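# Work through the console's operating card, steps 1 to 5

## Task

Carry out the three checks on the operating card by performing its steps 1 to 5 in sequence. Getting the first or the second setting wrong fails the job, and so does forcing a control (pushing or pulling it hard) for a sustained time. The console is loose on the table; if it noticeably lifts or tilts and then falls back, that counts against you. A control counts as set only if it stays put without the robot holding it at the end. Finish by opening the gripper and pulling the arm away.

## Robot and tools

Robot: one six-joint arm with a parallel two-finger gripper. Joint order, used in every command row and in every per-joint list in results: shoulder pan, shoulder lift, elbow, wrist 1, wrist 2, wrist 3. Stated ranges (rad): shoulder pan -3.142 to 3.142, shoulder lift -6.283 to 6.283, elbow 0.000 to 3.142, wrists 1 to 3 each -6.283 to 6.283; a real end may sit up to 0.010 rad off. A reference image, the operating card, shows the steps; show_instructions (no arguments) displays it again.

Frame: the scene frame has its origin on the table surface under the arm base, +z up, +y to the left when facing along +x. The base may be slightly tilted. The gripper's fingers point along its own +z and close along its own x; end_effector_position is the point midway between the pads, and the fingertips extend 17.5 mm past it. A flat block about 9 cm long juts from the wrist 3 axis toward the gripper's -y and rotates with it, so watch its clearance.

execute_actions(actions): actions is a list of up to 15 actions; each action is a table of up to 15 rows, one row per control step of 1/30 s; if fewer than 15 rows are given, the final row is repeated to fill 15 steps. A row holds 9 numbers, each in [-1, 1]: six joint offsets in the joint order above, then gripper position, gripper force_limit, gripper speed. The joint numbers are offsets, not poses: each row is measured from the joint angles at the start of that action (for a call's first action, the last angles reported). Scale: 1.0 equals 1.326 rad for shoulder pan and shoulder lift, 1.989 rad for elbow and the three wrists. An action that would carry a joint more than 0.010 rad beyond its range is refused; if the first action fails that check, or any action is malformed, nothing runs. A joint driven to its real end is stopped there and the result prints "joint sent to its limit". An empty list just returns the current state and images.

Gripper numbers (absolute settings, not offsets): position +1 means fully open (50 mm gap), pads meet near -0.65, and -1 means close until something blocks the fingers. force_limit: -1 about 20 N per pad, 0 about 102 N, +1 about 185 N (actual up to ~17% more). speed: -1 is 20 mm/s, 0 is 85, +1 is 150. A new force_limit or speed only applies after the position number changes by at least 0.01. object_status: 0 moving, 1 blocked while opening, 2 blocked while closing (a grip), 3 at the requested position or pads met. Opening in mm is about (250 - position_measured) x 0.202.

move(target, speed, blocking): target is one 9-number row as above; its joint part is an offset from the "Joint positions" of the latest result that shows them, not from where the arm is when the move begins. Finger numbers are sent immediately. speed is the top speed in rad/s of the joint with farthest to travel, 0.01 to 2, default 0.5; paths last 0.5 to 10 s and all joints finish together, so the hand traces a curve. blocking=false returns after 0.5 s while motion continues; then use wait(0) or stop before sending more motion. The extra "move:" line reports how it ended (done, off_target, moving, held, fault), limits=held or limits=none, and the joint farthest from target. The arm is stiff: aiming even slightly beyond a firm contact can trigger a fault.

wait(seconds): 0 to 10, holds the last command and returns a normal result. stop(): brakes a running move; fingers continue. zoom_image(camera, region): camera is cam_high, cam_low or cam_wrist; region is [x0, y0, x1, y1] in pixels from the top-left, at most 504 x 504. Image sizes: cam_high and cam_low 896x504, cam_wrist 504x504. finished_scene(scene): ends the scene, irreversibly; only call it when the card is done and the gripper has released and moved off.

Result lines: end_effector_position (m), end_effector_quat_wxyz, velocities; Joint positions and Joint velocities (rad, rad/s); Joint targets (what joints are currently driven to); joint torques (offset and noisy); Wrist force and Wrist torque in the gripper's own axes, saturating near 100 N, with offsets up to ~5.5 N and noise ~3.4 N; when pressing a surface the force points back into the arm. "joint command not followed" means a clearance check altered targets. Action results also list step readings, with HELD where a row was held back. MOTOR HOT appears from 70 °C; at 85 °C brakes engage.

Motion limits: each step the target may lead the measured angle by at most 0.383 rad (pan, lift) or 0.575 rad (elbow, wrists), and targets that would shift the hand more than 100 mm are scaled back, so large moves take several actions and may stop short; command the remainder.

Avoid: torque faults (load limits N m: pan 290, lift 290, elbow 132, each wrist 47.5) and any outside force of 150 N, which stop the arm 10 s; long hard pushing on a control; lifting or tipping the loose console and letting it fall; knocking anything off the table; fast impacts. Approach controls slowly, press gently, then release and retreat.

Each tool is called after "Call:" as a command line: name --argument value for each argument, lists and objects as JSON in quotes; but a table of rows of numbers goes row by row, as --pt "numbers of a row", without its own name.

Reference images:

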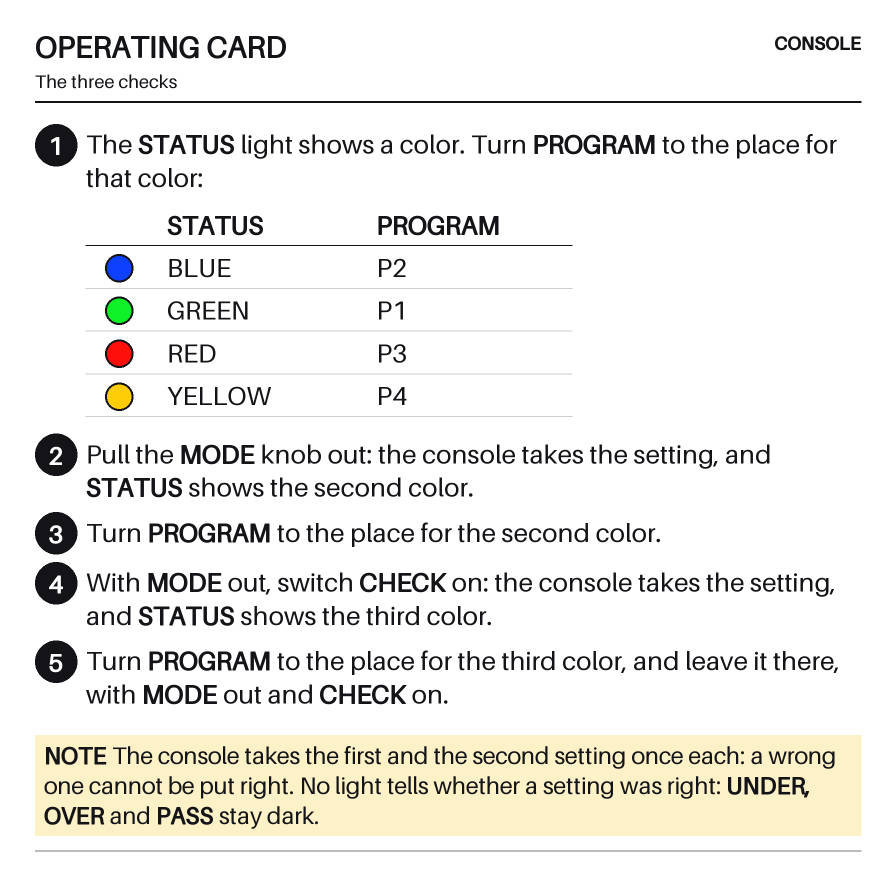

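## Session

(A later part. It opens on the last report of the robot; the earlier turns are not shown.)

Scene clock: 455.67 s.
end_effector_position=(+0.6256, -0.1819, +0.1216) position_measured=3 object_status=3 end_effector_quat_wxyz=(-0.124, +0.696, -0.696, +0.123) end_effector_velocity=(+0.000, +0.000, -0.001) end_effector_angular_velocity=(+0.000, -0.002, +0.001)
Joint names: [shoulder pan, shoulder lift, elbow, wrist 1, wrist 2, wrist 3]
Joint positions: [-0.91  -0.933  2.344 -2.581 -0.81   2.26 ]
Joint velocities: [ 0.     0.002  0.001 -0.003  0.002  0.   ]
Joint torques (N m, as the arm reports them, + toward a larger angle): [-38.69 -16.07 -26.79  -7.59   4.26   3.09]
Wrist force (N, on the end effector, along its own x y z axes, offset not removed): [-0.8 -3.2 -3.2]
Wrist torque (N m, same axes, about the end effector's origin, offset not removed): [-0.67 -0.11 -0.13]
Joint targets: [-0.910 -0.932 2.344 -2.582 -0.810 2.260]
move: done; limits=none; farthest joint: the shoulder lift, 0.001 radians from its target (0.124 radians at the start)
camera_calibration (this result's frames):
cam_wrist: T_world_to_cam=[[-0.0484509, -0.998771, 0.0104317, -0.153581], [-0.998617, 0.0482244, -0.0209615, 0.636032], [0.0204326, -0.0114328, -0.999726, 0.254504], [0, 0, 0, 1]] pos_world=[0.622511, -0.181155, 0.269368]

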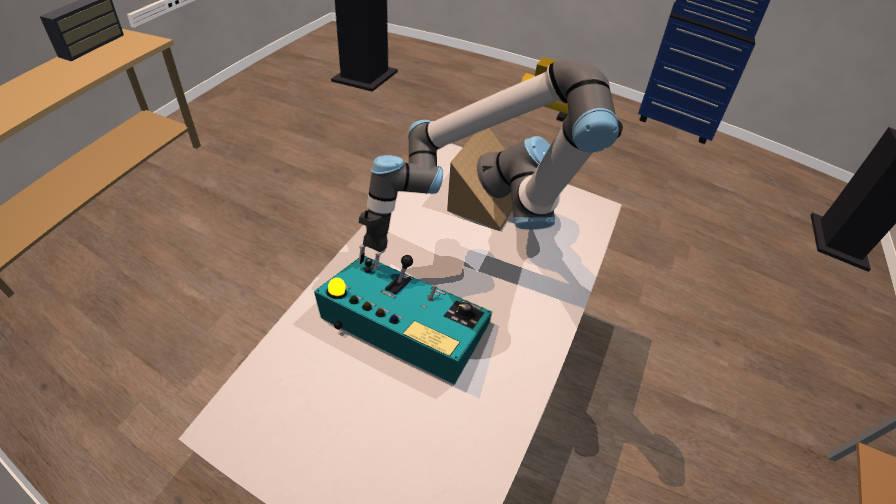

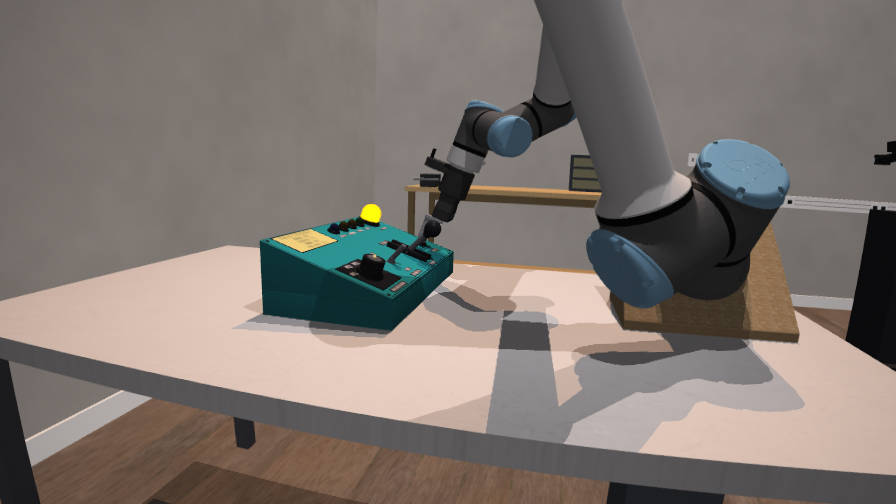

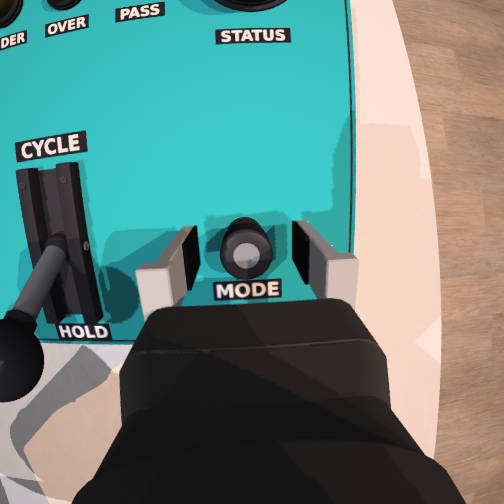

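Call:
move --target '[0,0,0,0,0,0,-1,-0.7,0]'

Call:
move --target '[-0.00367,-0.0052,0,0.0056,-0.00096,-0.0031,-1,-0.7,0]' --speed 0.02

Scene clock: 467.37 s.
end_effector_position=(+0.6256, -0.1819, +0.1216) position_measured=131 object_status=2 end_effector_quat_wxyz=(-0.124, +0.696, -0.696, +0.123) end_effector_velocity=(+0.000, -0.000, +0.001) end_effector_angular_velocity=(-0.001, -0.001, +0.002)
Joint names: [shoulder pan, shoulder lift, elbow, wrist 1, wrist 2, wrist 3]
Joint positions: [-0.91  -0.933  2.344 -2.581 -0.81   2.26 ]
Joint velocities: [-0.001  0.    -0.001  0.     0.    -0.002]
Joint torques (N m, as the arm reports them, + toward a larger angle): [-64.67 -45.65 -29.27  -0.92   1.8   -1.07]
Wrist force (N, on the end effector, along its own x y z axes, offset not removed): [-2.7 -4.7 4.3]
Wrist torque (N m, same axes, about the end effector's origin, offset not removed): [-0.54 0.28 -0.02]
Joint targets: [-0.910 -0.933 2.344 -2.581 -0.810 2.260]
move: done; limits=none; farthest joint: the shoulder pan, 0.000 radians from its target (0.000 radians at the start)
camera_calibration (this result's frames):
cam_wrist: T_world_to_cam=[[-0.0484332, -0.998773, 0.0103438, -0.153568], [-0.998617, 0.0482087, -0.0209538, 0.636031], [0.0204294, -0.0113443, -0.999727, 0.254439], [0, 0, 0, 1]] pos_world=[0.622516, -0.181155, 0.269285]

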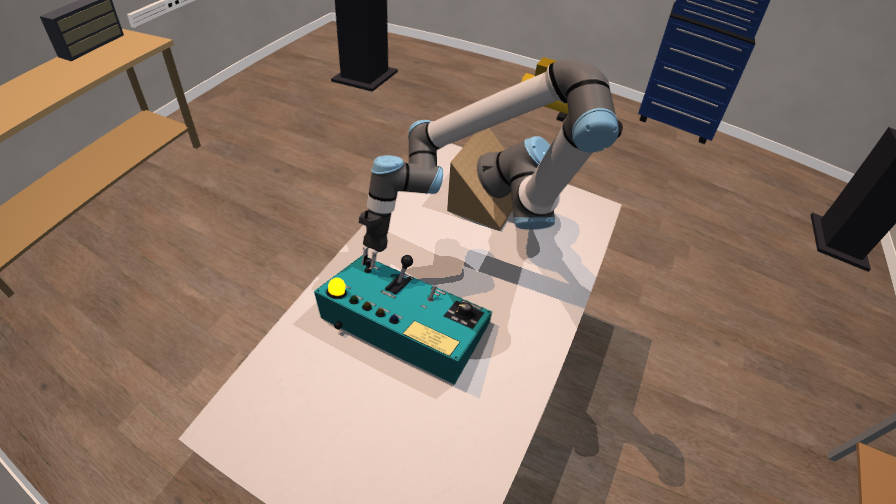

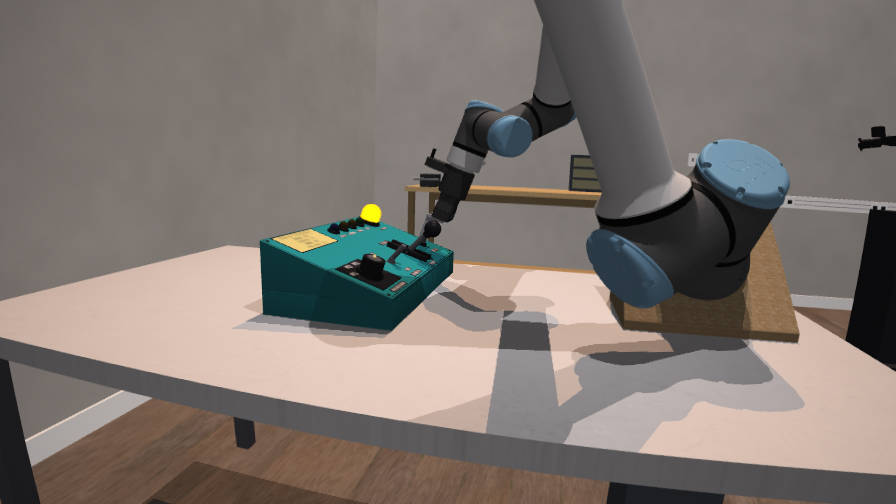

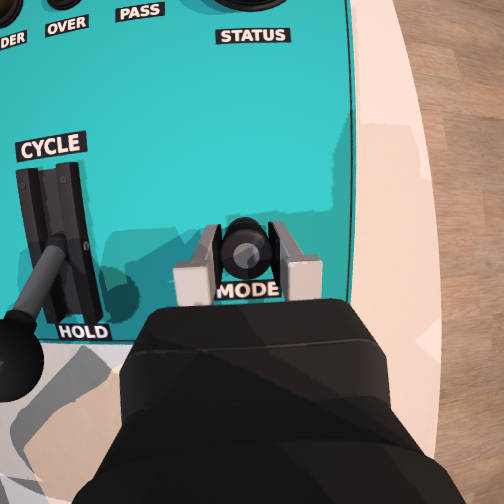

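Scene clock: 468.20 s.
end_effector_position=(+0.6243, -0.1819, +0.1252) position_measured=131 object_status=2 end_effector_quat_wxyz=(-0.124, +0.696, -0.696, +0.123) end_effector_velocity=(-0.000, +0.000, +0.001) end_effector_angular_velocity=(+0.001, +0.000, +0.001)
Joint names: [shoulder pan, shoulder lift, elbow, wrist 1, wrist 2, wrist 3]
Joint positions: [-0.915 -0.939  2.344 -2.571 -0.812  2.254]
Joint velocities: [-0.001 -0.001 -0.     0.004 -0.    -0.003]
Joint torques (N m, as the arm reports them, + toward a larger angle): [-70.44 -49.34 -29.89  -1.23  -4.21  -1.6 ]
Wrist force (N, on the end effector, along its own x y z axes, offset not removed): [-2.4 -7.6 14.7]
Wrist torque (N m, same axes, about the end effector's origin, offset not removed): [0.01 0.31 -0.02]
Joint targets: [-0.915 -0.939 2.344 -2.570 -0.812 2.253]
move: done; limits=none; farthest joint: the shoulder lift, 0.001 radians from its target (0.007 radians at the start)
camera_calibration (this result's frames):
cam_wrist: T_world_to_cam=[[-0.0484254, -0.998773, 0.0103455, -0.153668], [-0.998617, 0.0482006, -0.0209805, 0.634793], [0.0204561, -0.0113472, -0.999726, 0.258075], [0, 0, 0, 1]] pos_world=[0.621195, -0.181149, 0.272912]

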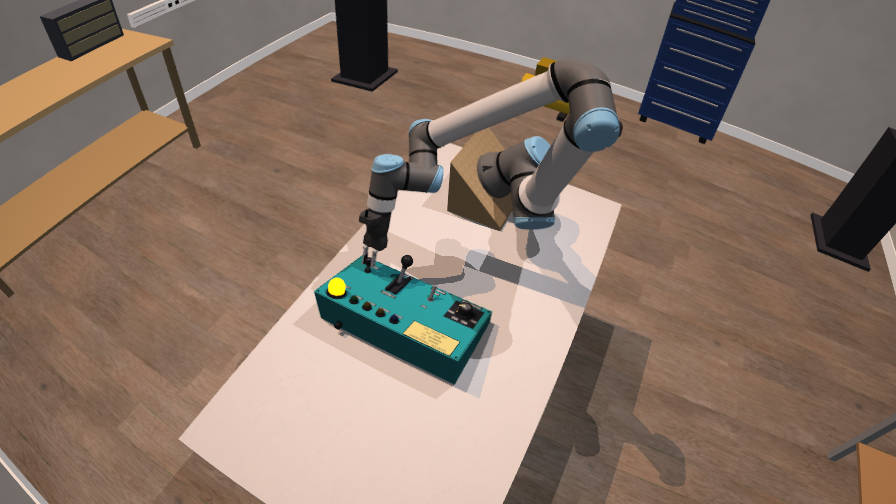

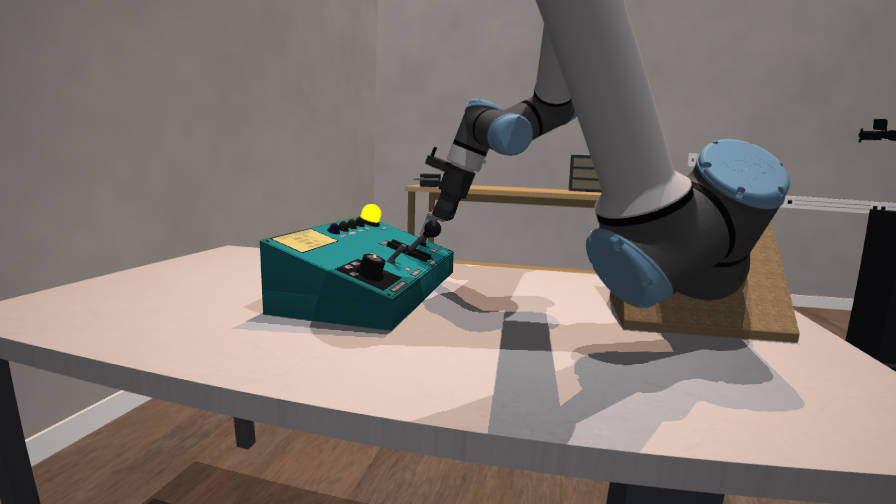

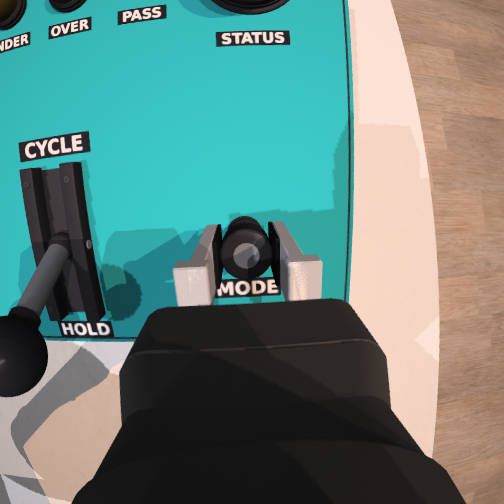

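Call:
move --target '[-0.00367,-0.0052,-0.0001,0.0056,-0.00096,-0.0031,-1,-0.7,0]' --speed 0.02

Scene clock: 473.67 s.
end_effector_position=(+0.6231, -0.1819, +0.1289) position_measured=131 object_status=2 end_effector_quat_wxyz=(-0.124, +0.696, -0.696, +0.123) end_effector_velocity=(-0.001, -0.000, +0.001) end_effector_angular_velocity=(-0.000, +0.001, -0.001)
Joint names: [shoulder pan, shoulder lift, elbow, wrist 1, wrist 2, wrist 3]
Joint positions: [-0.919 -0.946  2.344 -2.56  -0.813  2.248]
Joint velocities: [-0.002 -0.002 -0.     0.003 -0.002 -0.001]
Joint torques (N m, as the arm reports them, + toward a larger angle): [-63.41 -38.88 -40.3   -0.81  -4.89  -0.83]
Wrist force (N, on the end effector, along its own x y z axes, offset not removed): [-4.5 -5.2 -3.1]
Wrist torque (N m, same axes, about the end effector's origin, offset not removed): [-0.06 -0.28 0.01]
Joint targets: [-0.920 -0.946 2.344 -2.559 -0.813 2.247]
move: done; limits=none; farthest joint: the shoulder pan, 0.000 radians from its target (0.005 radians at the start)
camera_calibration (this result's frames):
cam_wrist: T_world_to_cam=[[-0.0483304, -0.998776, 0.0104947, -0.153884], [-0.998619, 0.048101, -0.0211078, 0.633622], [0.0205772, -0.0115003, -0.999722, 0.261735], [0, 0, 0, 1]] pos_world=[0.619924, -0.181164, 0.276652]

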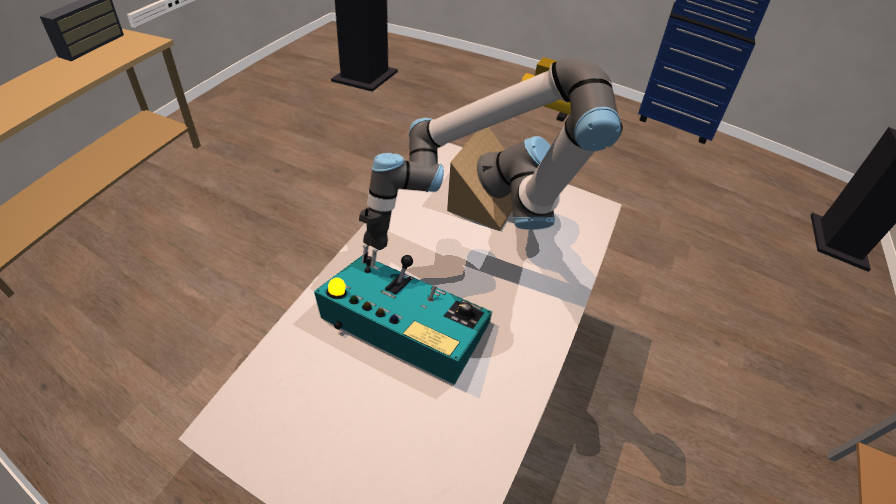

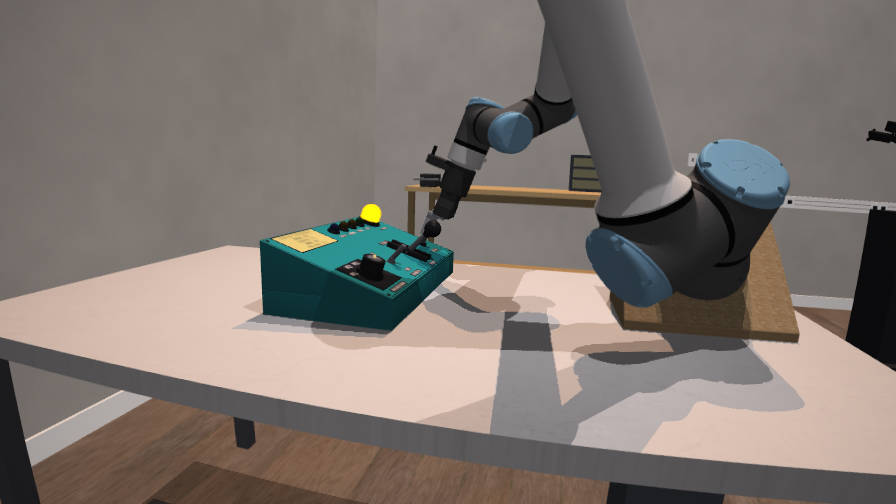

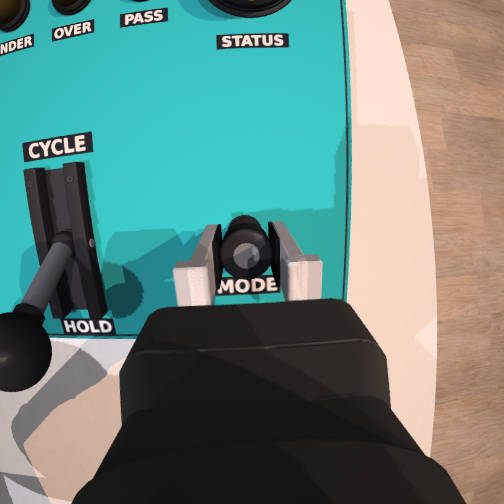

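Past the detent midpoint. 3.5 mm more.

Call:
move --target '[-0.0032,-0.00455,-0.0001,0.0049,-0.00086,-0.0027,-1,-0.7,0]' --speed 0.02

Scene clock: 479.37 s.
end_effector_position=(+0.6220, -0.1820, +0.1322) position_measured=131 object_status=2 end_effector_quat_wxyz=(-0.124, +0.696, -0.696, +0.123) end_effector_velocity=(-0.000, -0.000, +0.002) end_effector_angular_velocity=(-0.002, -0.002, +0.001)
Joint names: [shoulder pan, shoulder lift, elbow, wrist 1, wrist 2, wrist 3]
Joint positions: [-0.924 -0.952  2.344 -2.551 -0.815  2.243]
Joint velocities: [-0.002 -0.003 -0.     0.003 -0.    -0.003]
Joint torques (N m, as the arm reports them, + toward a larger angle): [-62.51 -36.45 -39.03  -0.67  -5.3   -2.09]
Wrist force (N, on the end effector, along its own x y z axes, offset not removed): [-7.3 -5.7 -12.3]
Wrist torque (N m, same axes, about the end effector's origin, offset not removed): [-0.33 0.08 -0.02]
Joint targets: [-0.924 -0.952 2.344 -2.550 -0.815 2.242]
move: done; limits=none; farthest joint: the shoulder pan, 0.000 radians from its target (0.004 radians at the start)
camera_calibration (this result's frames):
cam_wrist: T_world_to_cam=[[-0.0482399, -0.998779, 0.0106452, -0.154073], [-0.998622, 0.0480065, -0.0211936, 0.632588], [0.0206567, -0.0116529, -0.999719, 0.264928], [0, 0, 0, 1]] pos_world=[0.618811, -0.181166, 0.2799]

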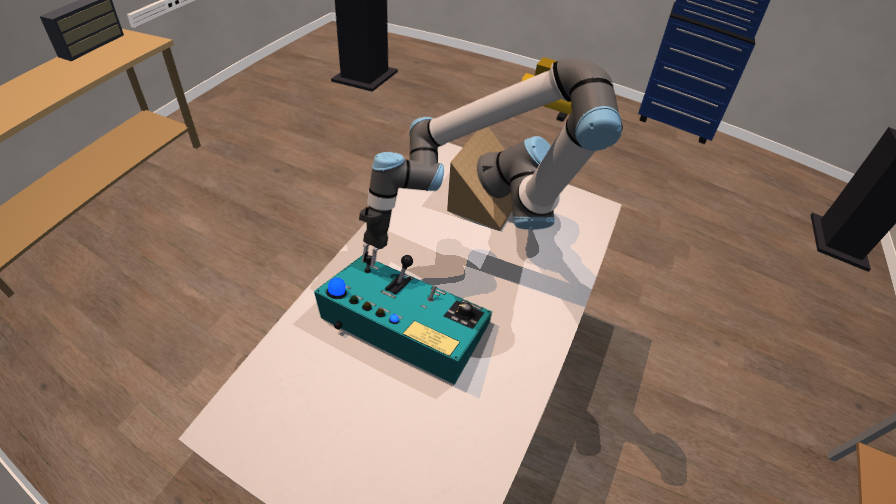

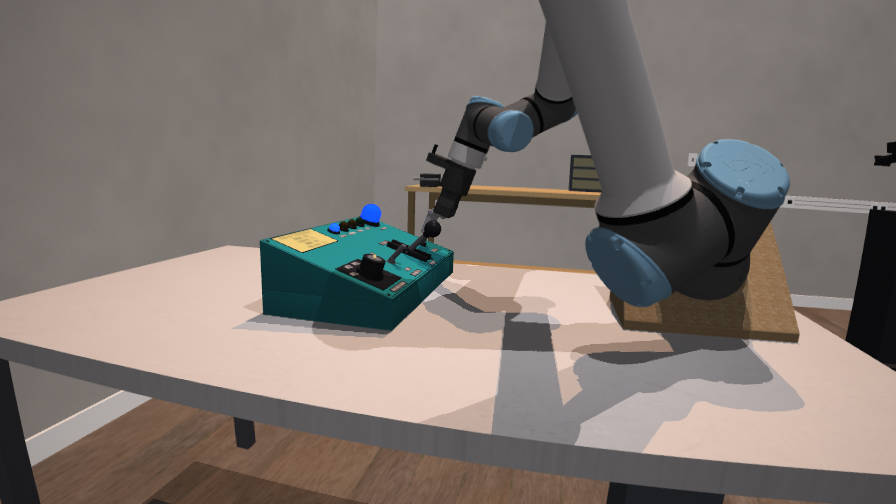

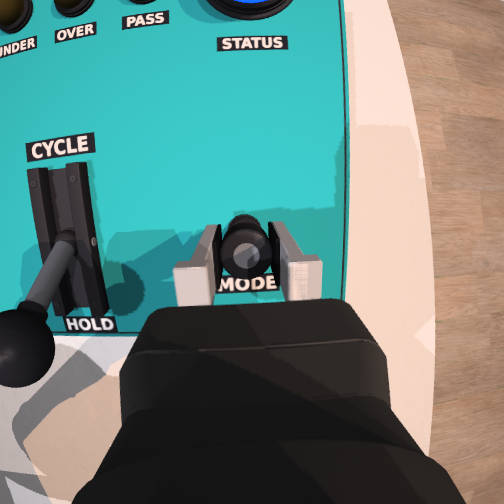

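Call:
move --target '[-0.0018,-0.0026,0,0.0028,-0.0005,-0.0016,1,-0.8,0]' --speed 0.02

Call:
move --target '[-0.0517,-0.0758,-0.004,0.0837,-0.0151,-0.0427,1,-0.8,0]' --speed 0.35

Call:
move --target '[0.0367,-0.2916,0.0364,0.1382,0.0107,0.3,1,-0.8,0]' --speed 0.8

Call:
move --target '[0.3194,-0.1025,0.0249,-0.1728,0.0468,0.62,1,-0.8,0]' --speed 1.1

Scene clock: 508.10 s.
end_effector_position=(+0.6213, -0.1819, +0.1339) position_measured=3 object_status=3 end_effector_quat_wxyz=(-0.124, +0.696, -0.696, +0.123) end_effector_velocity=(-0.000, +0.000, +0.002) end_effector_angular_velocity=(+0.001, -0.002, -0.001)
Joint names: [shoulder pan, shoulder lift, elbow, wrist 1, wrist 2, wrist 3]
Joint positions: [-0.926 -0.955  2.344 -2.545 -0.816  2.24 ]
Joint velocities: [-0.003 -0.003  0.001  0.003  0.001 -0.001]
Joint torques (N m, as the arm reports them, + toward a larger angle): [-61.9  -42.56 -36.96  -0.84  -2.82  -1.43]
Wrist force (N, on the end effector, along its own x y z axes, offset not removed): [-3.2 2.2 -1.1]
Wrist torque (N m, same axes, about the end effector's origin, offset not removed): [0.46 0.38 -0.06]
Joint targets: [-0.926 -0.955 2.344 -2.545 -0.816 2.239]
move: done; limits=none; farthest joint: the shoulder pan, 0.001 radians from its target (0.003 radians at the start)
camera_calibration (this result's frames):
cam_wrist: T_world_to_cam=[[-0.0481184, -0.998785, 0.0106761, -0.154159], [-0.998629, 0.0478849, -0.0211383, 0.631919], [0.0206014, -0.0116786, -0.99972, 0.26669], [0, 0, 0, 1]] pos_world=[0.618141, -0.181117, 0.281619]

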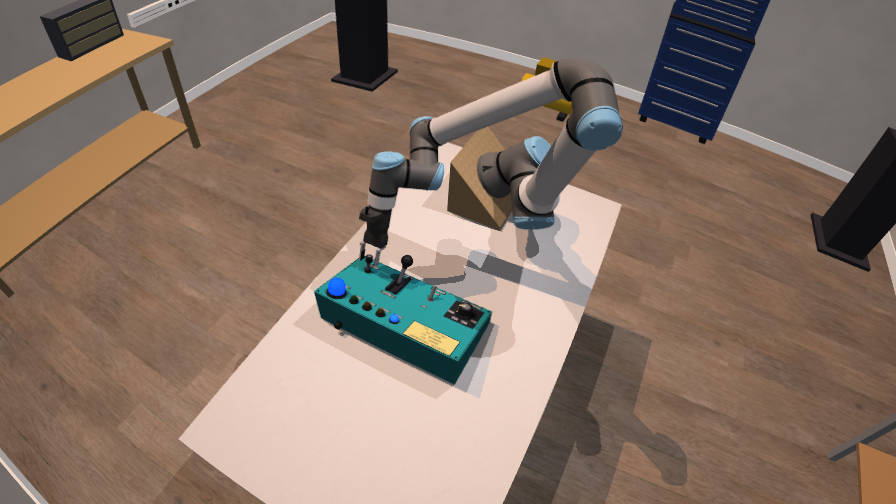

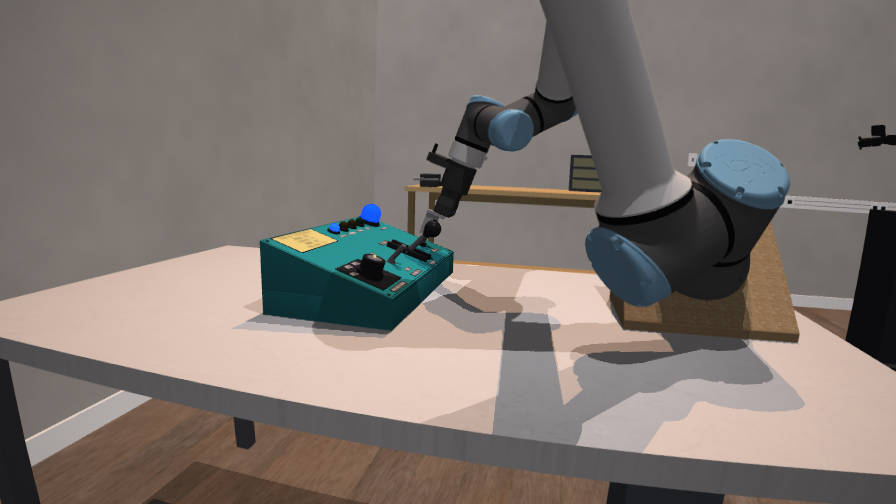

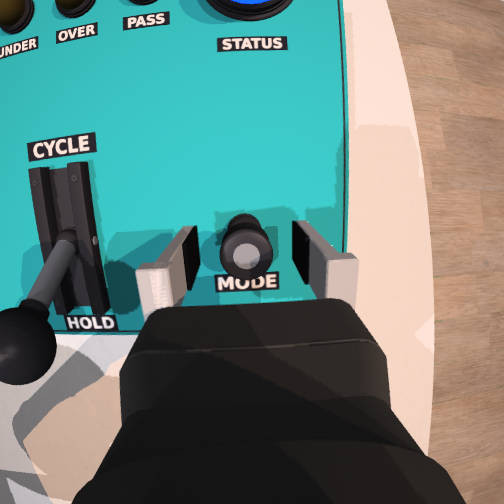

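Scene clock: 509.27 s.
end_effector_position=(+0.6004, -0.1794, +0.1892) position_measured=3 object_status=3 end_effector_quat_wxyz=(-0.124, +0.696, -0.696, +0.123) end_effector_velocity=(-0.001, -0.000, +0.001) end_effector_angular_velocity=(+0.000, -0.001, -0.000)
Joint names: [shoulder pan, shoulder lift, elbow, wrist 1, wrist 2, wrist 3]
Joint positions: [-0.994 -1.055  2.336 -2.379 -0.846  2.155]
Joint velocities: [-0.002 -0.002  0.     0.003 -0.    -0.002]
Joint torques (N m, as the arm reports them, + toward a larger angle): [-61.29 -37.22 -46.32  -1.15  -2.97  -1.65]
Wrist force (N, on the end effector, along its own x y z axes, offset not removed): [-1.1 0.9 0.1]
Wrist torque (N m, same axes, about the end effector's origin, offset not removed): [0.23 0.10 0.05]
Joint targets: [-0.994 -1.055 2.336 -2.379 -0.846 2.155]
move: done; limits=none; farthest joint: the wrist 1, 0.001 radians from its target (0.167 radians at the start)
camera_calibration (this result's frames):
cam_wrist: T_world_to_cam=[[-0.0478559, -0.998801, 0.0102843, -0.153285], [-0.998664, 0.0476436, -0.0199843, 0.611894], [0.0194704, -0.011227, -0.999747, 0.323213], [0, 0, 0, 1]] pos_world=[0.597448, -0.178626, 0.336936]

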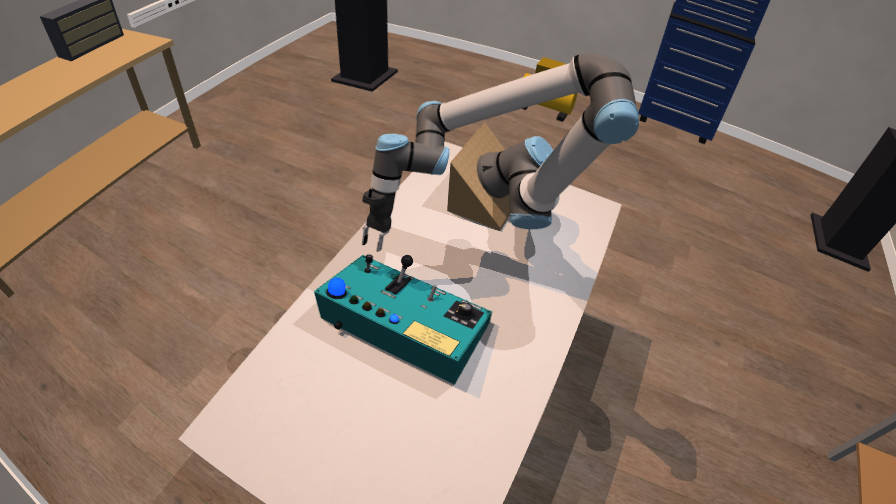

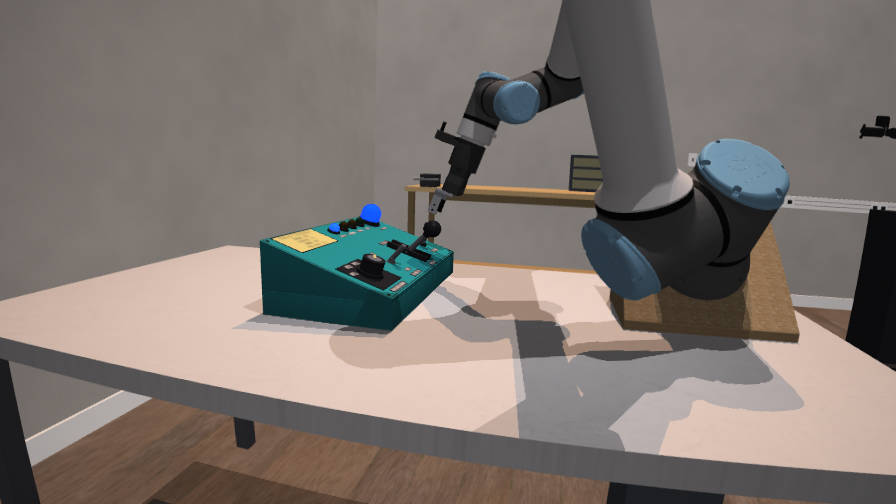

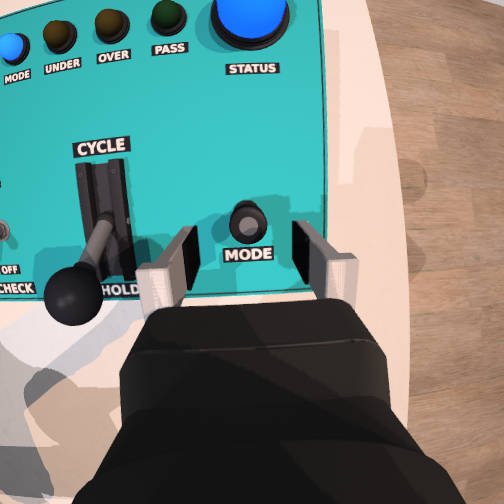

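Scene clock: 510.87 s.
end_effector_position=(+0.5768, -0.0322, +0.2491) position_measured=3 object_status=3 end_effector_quat_wxyz=(+0.152, -0.487, +0.856, -0.086) end_effector_velocity=(-0.000, +0.001, -0.000) end_effector_angular_velocity=(+0.001, +0.001, -0.003)
Joint names: [shoulder pan, shoulder lift, elbow, wrist 1, wrist 2, wrist 3]
Joint positions: [-0.946 -1.441  2.408 -2.105 -0.825  2.751]
Joint velocities: [ 0.001 -0.002  0.     0.001 -0.     0.005]
Joint torques (N m, as the arm reports them, + toward a larger angle): [-28.4  -16.43 -36.04  -1.11   4.06   3.13]
Wrist force (N, on the end effector, along its own x y z axes, offset not removed): [-2.7 0.0 6.1]
Wrist torque (N m, same axes, about the end effector's origin, offset not removed): [0.26 0.27 0.04]
Joint targets: [-0.945 -1.442 2.408 -2.104 -0.825 2.751]
move: done; limits=none; farthest joint: the wrist 3, 0.001 radians from its target (0.597 radians at the start)
camera_calibration (this result's frames):
cam_wrist: T_world_to_cam=[[-0.522583, -0.836833, -0.163149, 0.314228], [-0.850723, 0.524456, 0.0348859, 0.498818], [0.0563706, 0.157025, -0.985985, 0.365931], [0, 0, 0, 1]] pos_world=[0.567939, -0.0561116, 0.394666]

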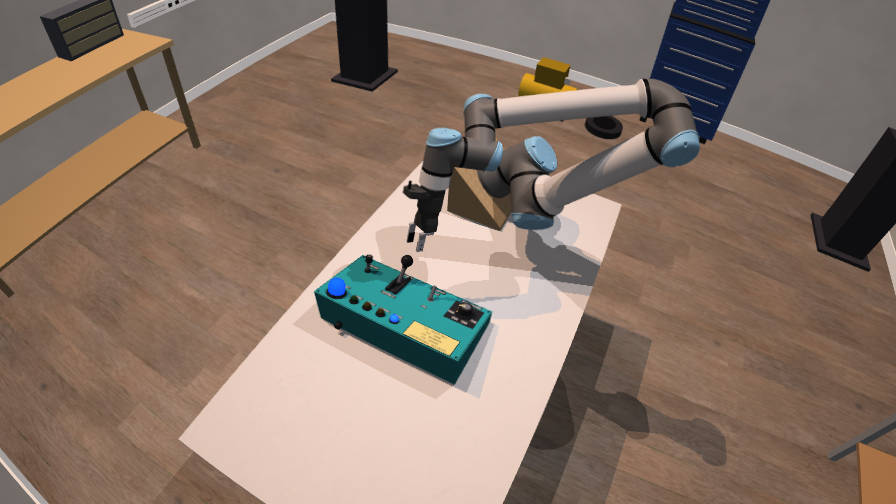

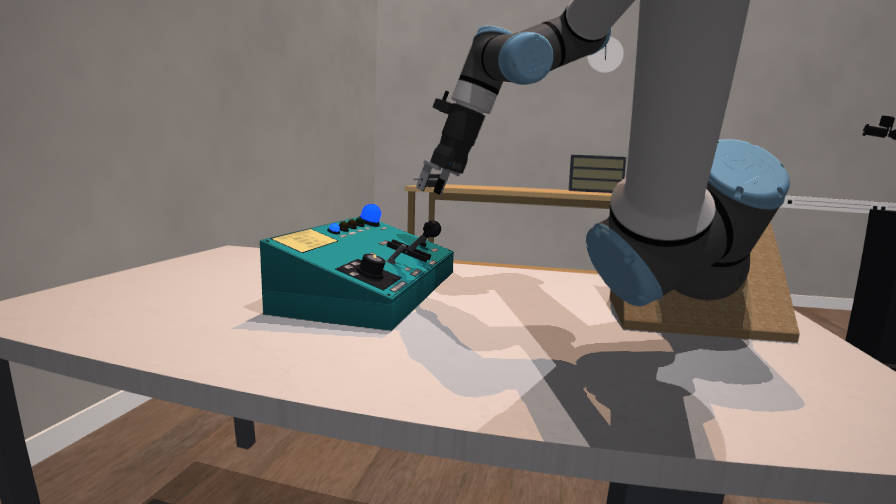

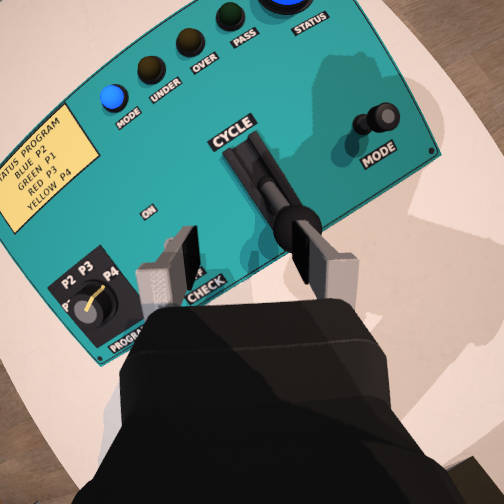

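Scene clock: 512.93 s.
end_effector_position=(+0.6172, +0.1784, +0.1450) position_measured=3 object_status=3 end_effector_quat_wxyz=(+0.171, -0.193, +0.966, -0.034) end_effector_velocity=(-0.000, +0.001, -0.001) end_effector_angular_velocity=(+0.001, +0.001, -0.003)
Joint names: [shoulder pan, shoulder lift, elbow, wrist 1, wrist 2, wrist 3]
Joint positions: [-0.522 -1.577  2.457 -2.448 -0.732  3.984]
Joint velocities: [ 0.001  0.     0.    -0.001  0.     0.005]
Joint torques (N m, as the arm reports them, + toward a larger angle): [-20.55 -16.   -28.46  -6.88   3.46   2.83]
Wrist force (N, on the end effector, along its own x y z axes, offset not removed): [-0.5 1.1 -0.2]
Wrist torque (N m, same axes, about the end effector's origin, offset not removed): [0.21 -0.03 -0.05]
Joint targets: [-0.522 -1.577 2.457 -2.448 -0.732 3.984]
move: done; limits=none; farthest joint: the shoulder pan, 0.000 radians from its target (0.423 radians at the start)
camera_calibration (this result's frames):
cam_wrist: T_world_to_cam=[[-0.890568, -0.345654, -0.295657, 0.653224], [-0.410435, 0.890837, 0.194815, 0.0660327], [0.196043, 0.294844, -0.935219, 0.109737], [0, 0, 0, 1]] pos_world=[0.587329, 0.13461, 0.282894]

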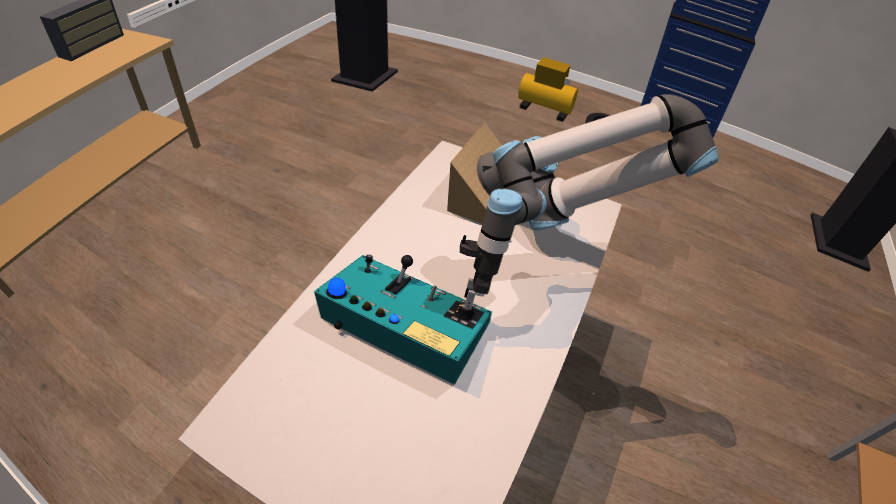

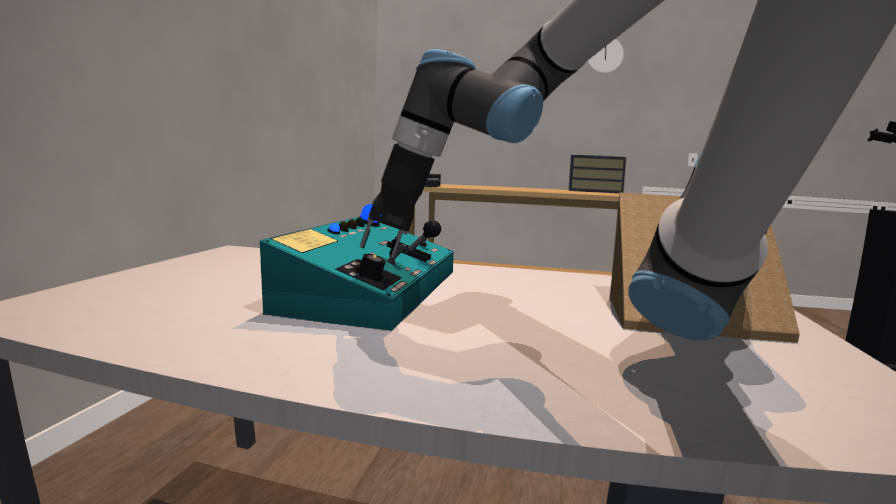

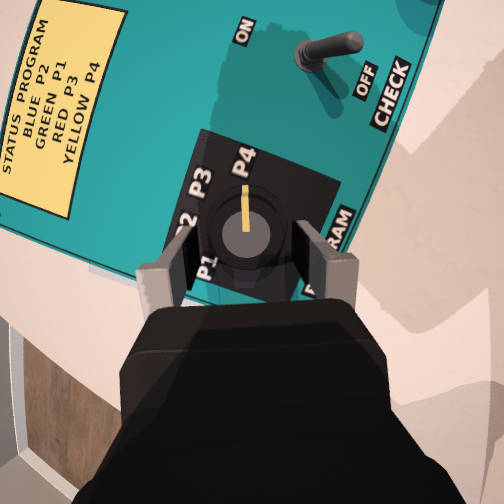

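Call:
move --target '[0.0338,0.0526,0.00315,-0.0635,0,0.0341,1,-0.8,0]' --speed 0.2

Call:
move --target '[0,0,0,0,0,0,-1,-0.8,-0.5]'

Scene clock: 526.83 s.
end_effector_position=(+0.6271, +0.1773, +0.1162) position_measured=3 object_status=3 end_effector_quat_wxyz=(+0.171, -0.193, +0.966, -0.034) end_effector_velocity=(+0.000, -0.000, -0.001) end_effector_angular_velocity=(-0.002, +0.001, +0.000)
Joint names: [shoulder pan, shoulder lift, elbow, wrist 1, wrist 2, wrist 3]
Joint positions: [-0.478 -1.508  2.464 -2.574 -0.732  4.051]
Joint velocities: [ 0.002  0.002 -0.001 -0.003 -0.002  0.001]
Joint torques (N m, as the arm reports them, + toward a larger angle): [-25.9    3.19 -26.05  -7.52   2.03   2.71]
Wrist force (N, on the end effector, along its own x y z axes, offset not removed): [-1.4 -3.5 0.0]
Wrist torque (N m, same axes, about the end effector's origin, offset not removed): [-0.57 -0.07 -0.05]
Joint targets: [-0.477 -1.508 2.464 -2.574 -0.732 4.051]
move: done; limits=none; farthest joint: the shoulder lift, 0.001 radians from its target (0.070 radians at the start)
camera_calibration (this result's frames):
cam_wrist: T_world_to_cam=[[-0.890451, -0.345241, -0.296487, 0.653134], [-0.410426, 0.890693, 0.19549, 0.0766987], [0.196587, 0.295761, -0.934815, 0.0806573], [0, 0, 0, 1]] pos_world=[0.597207, 0.133319, 0.254052]

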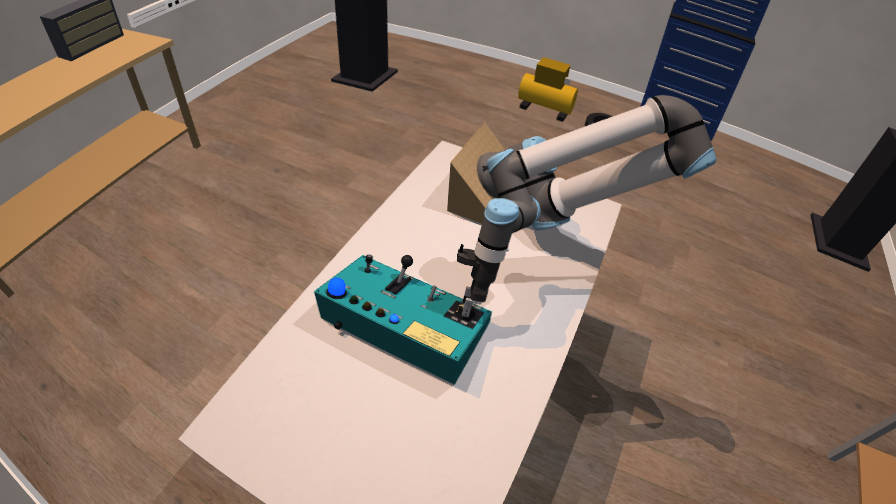

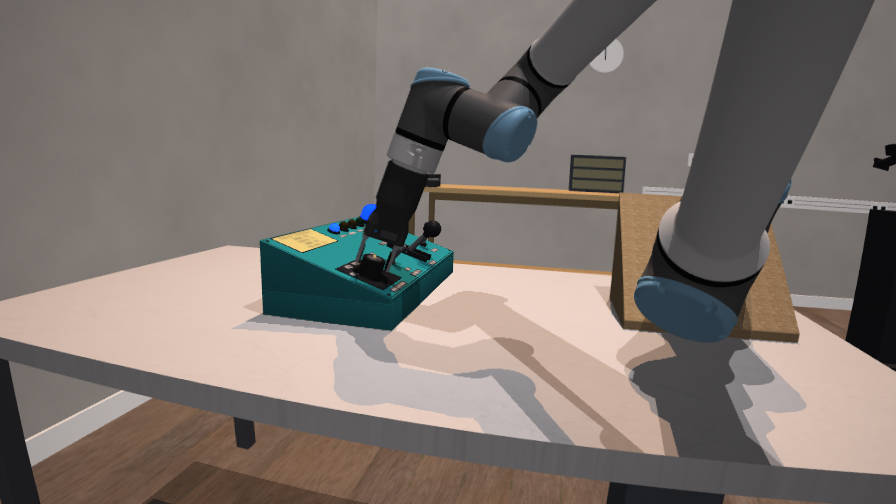

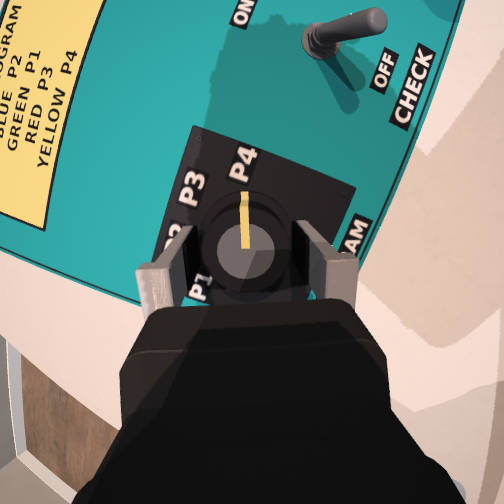

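Scene clock: 527.33 s.
end_effector_position=(+0.6271, +0.1773, +0.1161) position_measured=36 object_status=2 end_effector_quat_wxyz=(+0.171, -0.193, +0.966, -0.034) end_effector_velocity=(-0.000, -0.000, -0.001) end_effector_angular_velocity=(-0.002, +0.001, +0.001)
Joint names: [shoulder pan, shoulder lift, elbow, wrist 1, wrist 2, wrist 3]
Joint positions: [-0.477 -1.508  2.464 -2.574 -0.732  4.051]
Joint velocities: [ 0.001  0.     0.    -0.    -0.001 -0.002]
Joint torques (N m, as the arm reports them, + toward a larger angle): [-36.81 -10.44 -32.07  -3.25   1.74   0.11]
Wrist force (N, on the end effector, along its own x y z axes, offset not removed): [1.7 -3.3 -1.7]
Wrist torque (N m, same axes, about the end effector's origin, offset not removed): [-0.62 0.28 0.03]
Joint targets: [-0.478 -1.508 2.464 -2.574 -0.732 4.051]
move: done; limits=none; farthest joint: the shoulder pan, 0.001 radians from its target (0.000 radians at the start)
camera_calibration (this result's frames):
cam_wrist: T_world_to_cam=[[-0.890463, -0.34522, -0.296476, 0.653113], [-0.410406, 0.890698, 0.19551, 0.0766913], [0.196576, 0.29577, -0.934814, 0.0806246], [0, 0, 0, 1]] pos_world=[0.597199, 0.133313, 0.254008]

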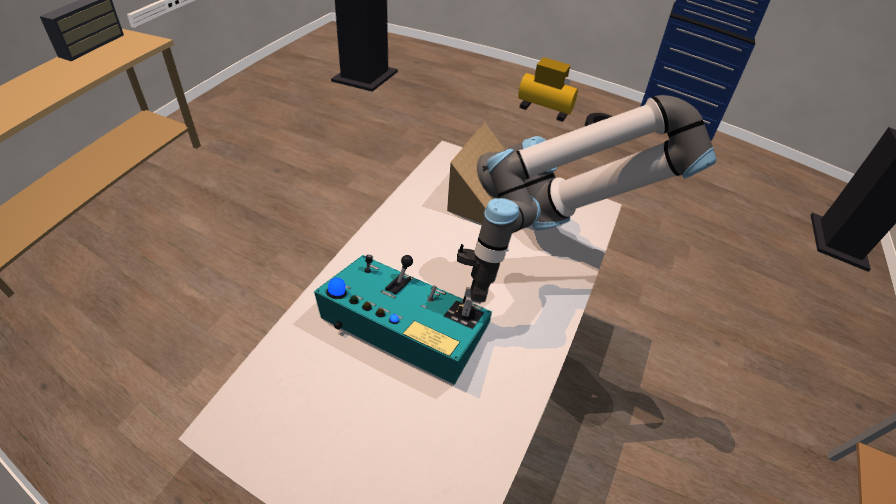

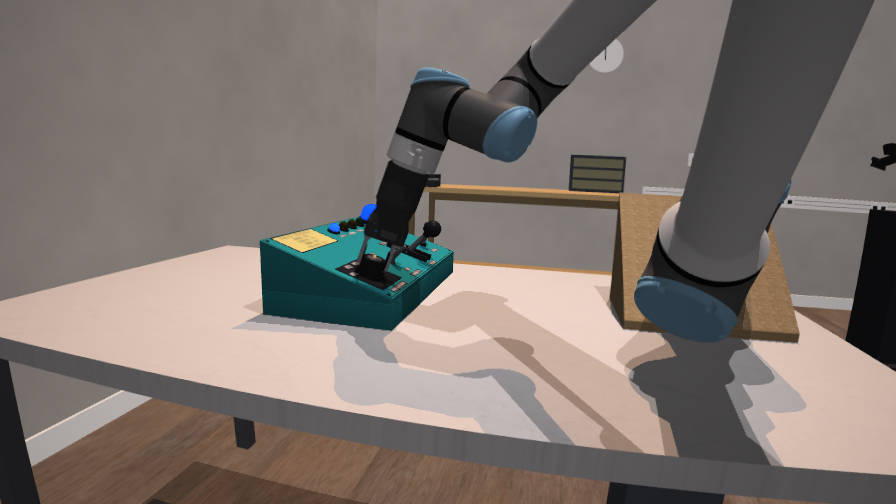

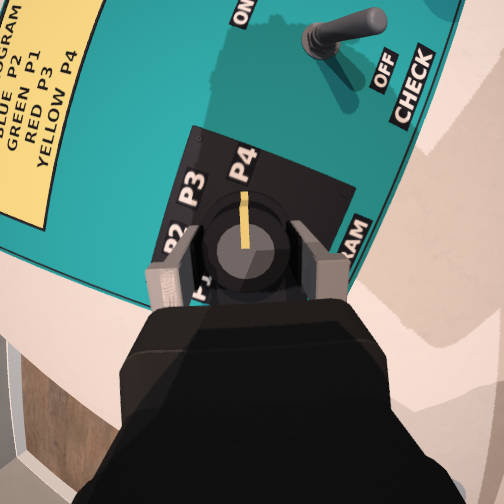

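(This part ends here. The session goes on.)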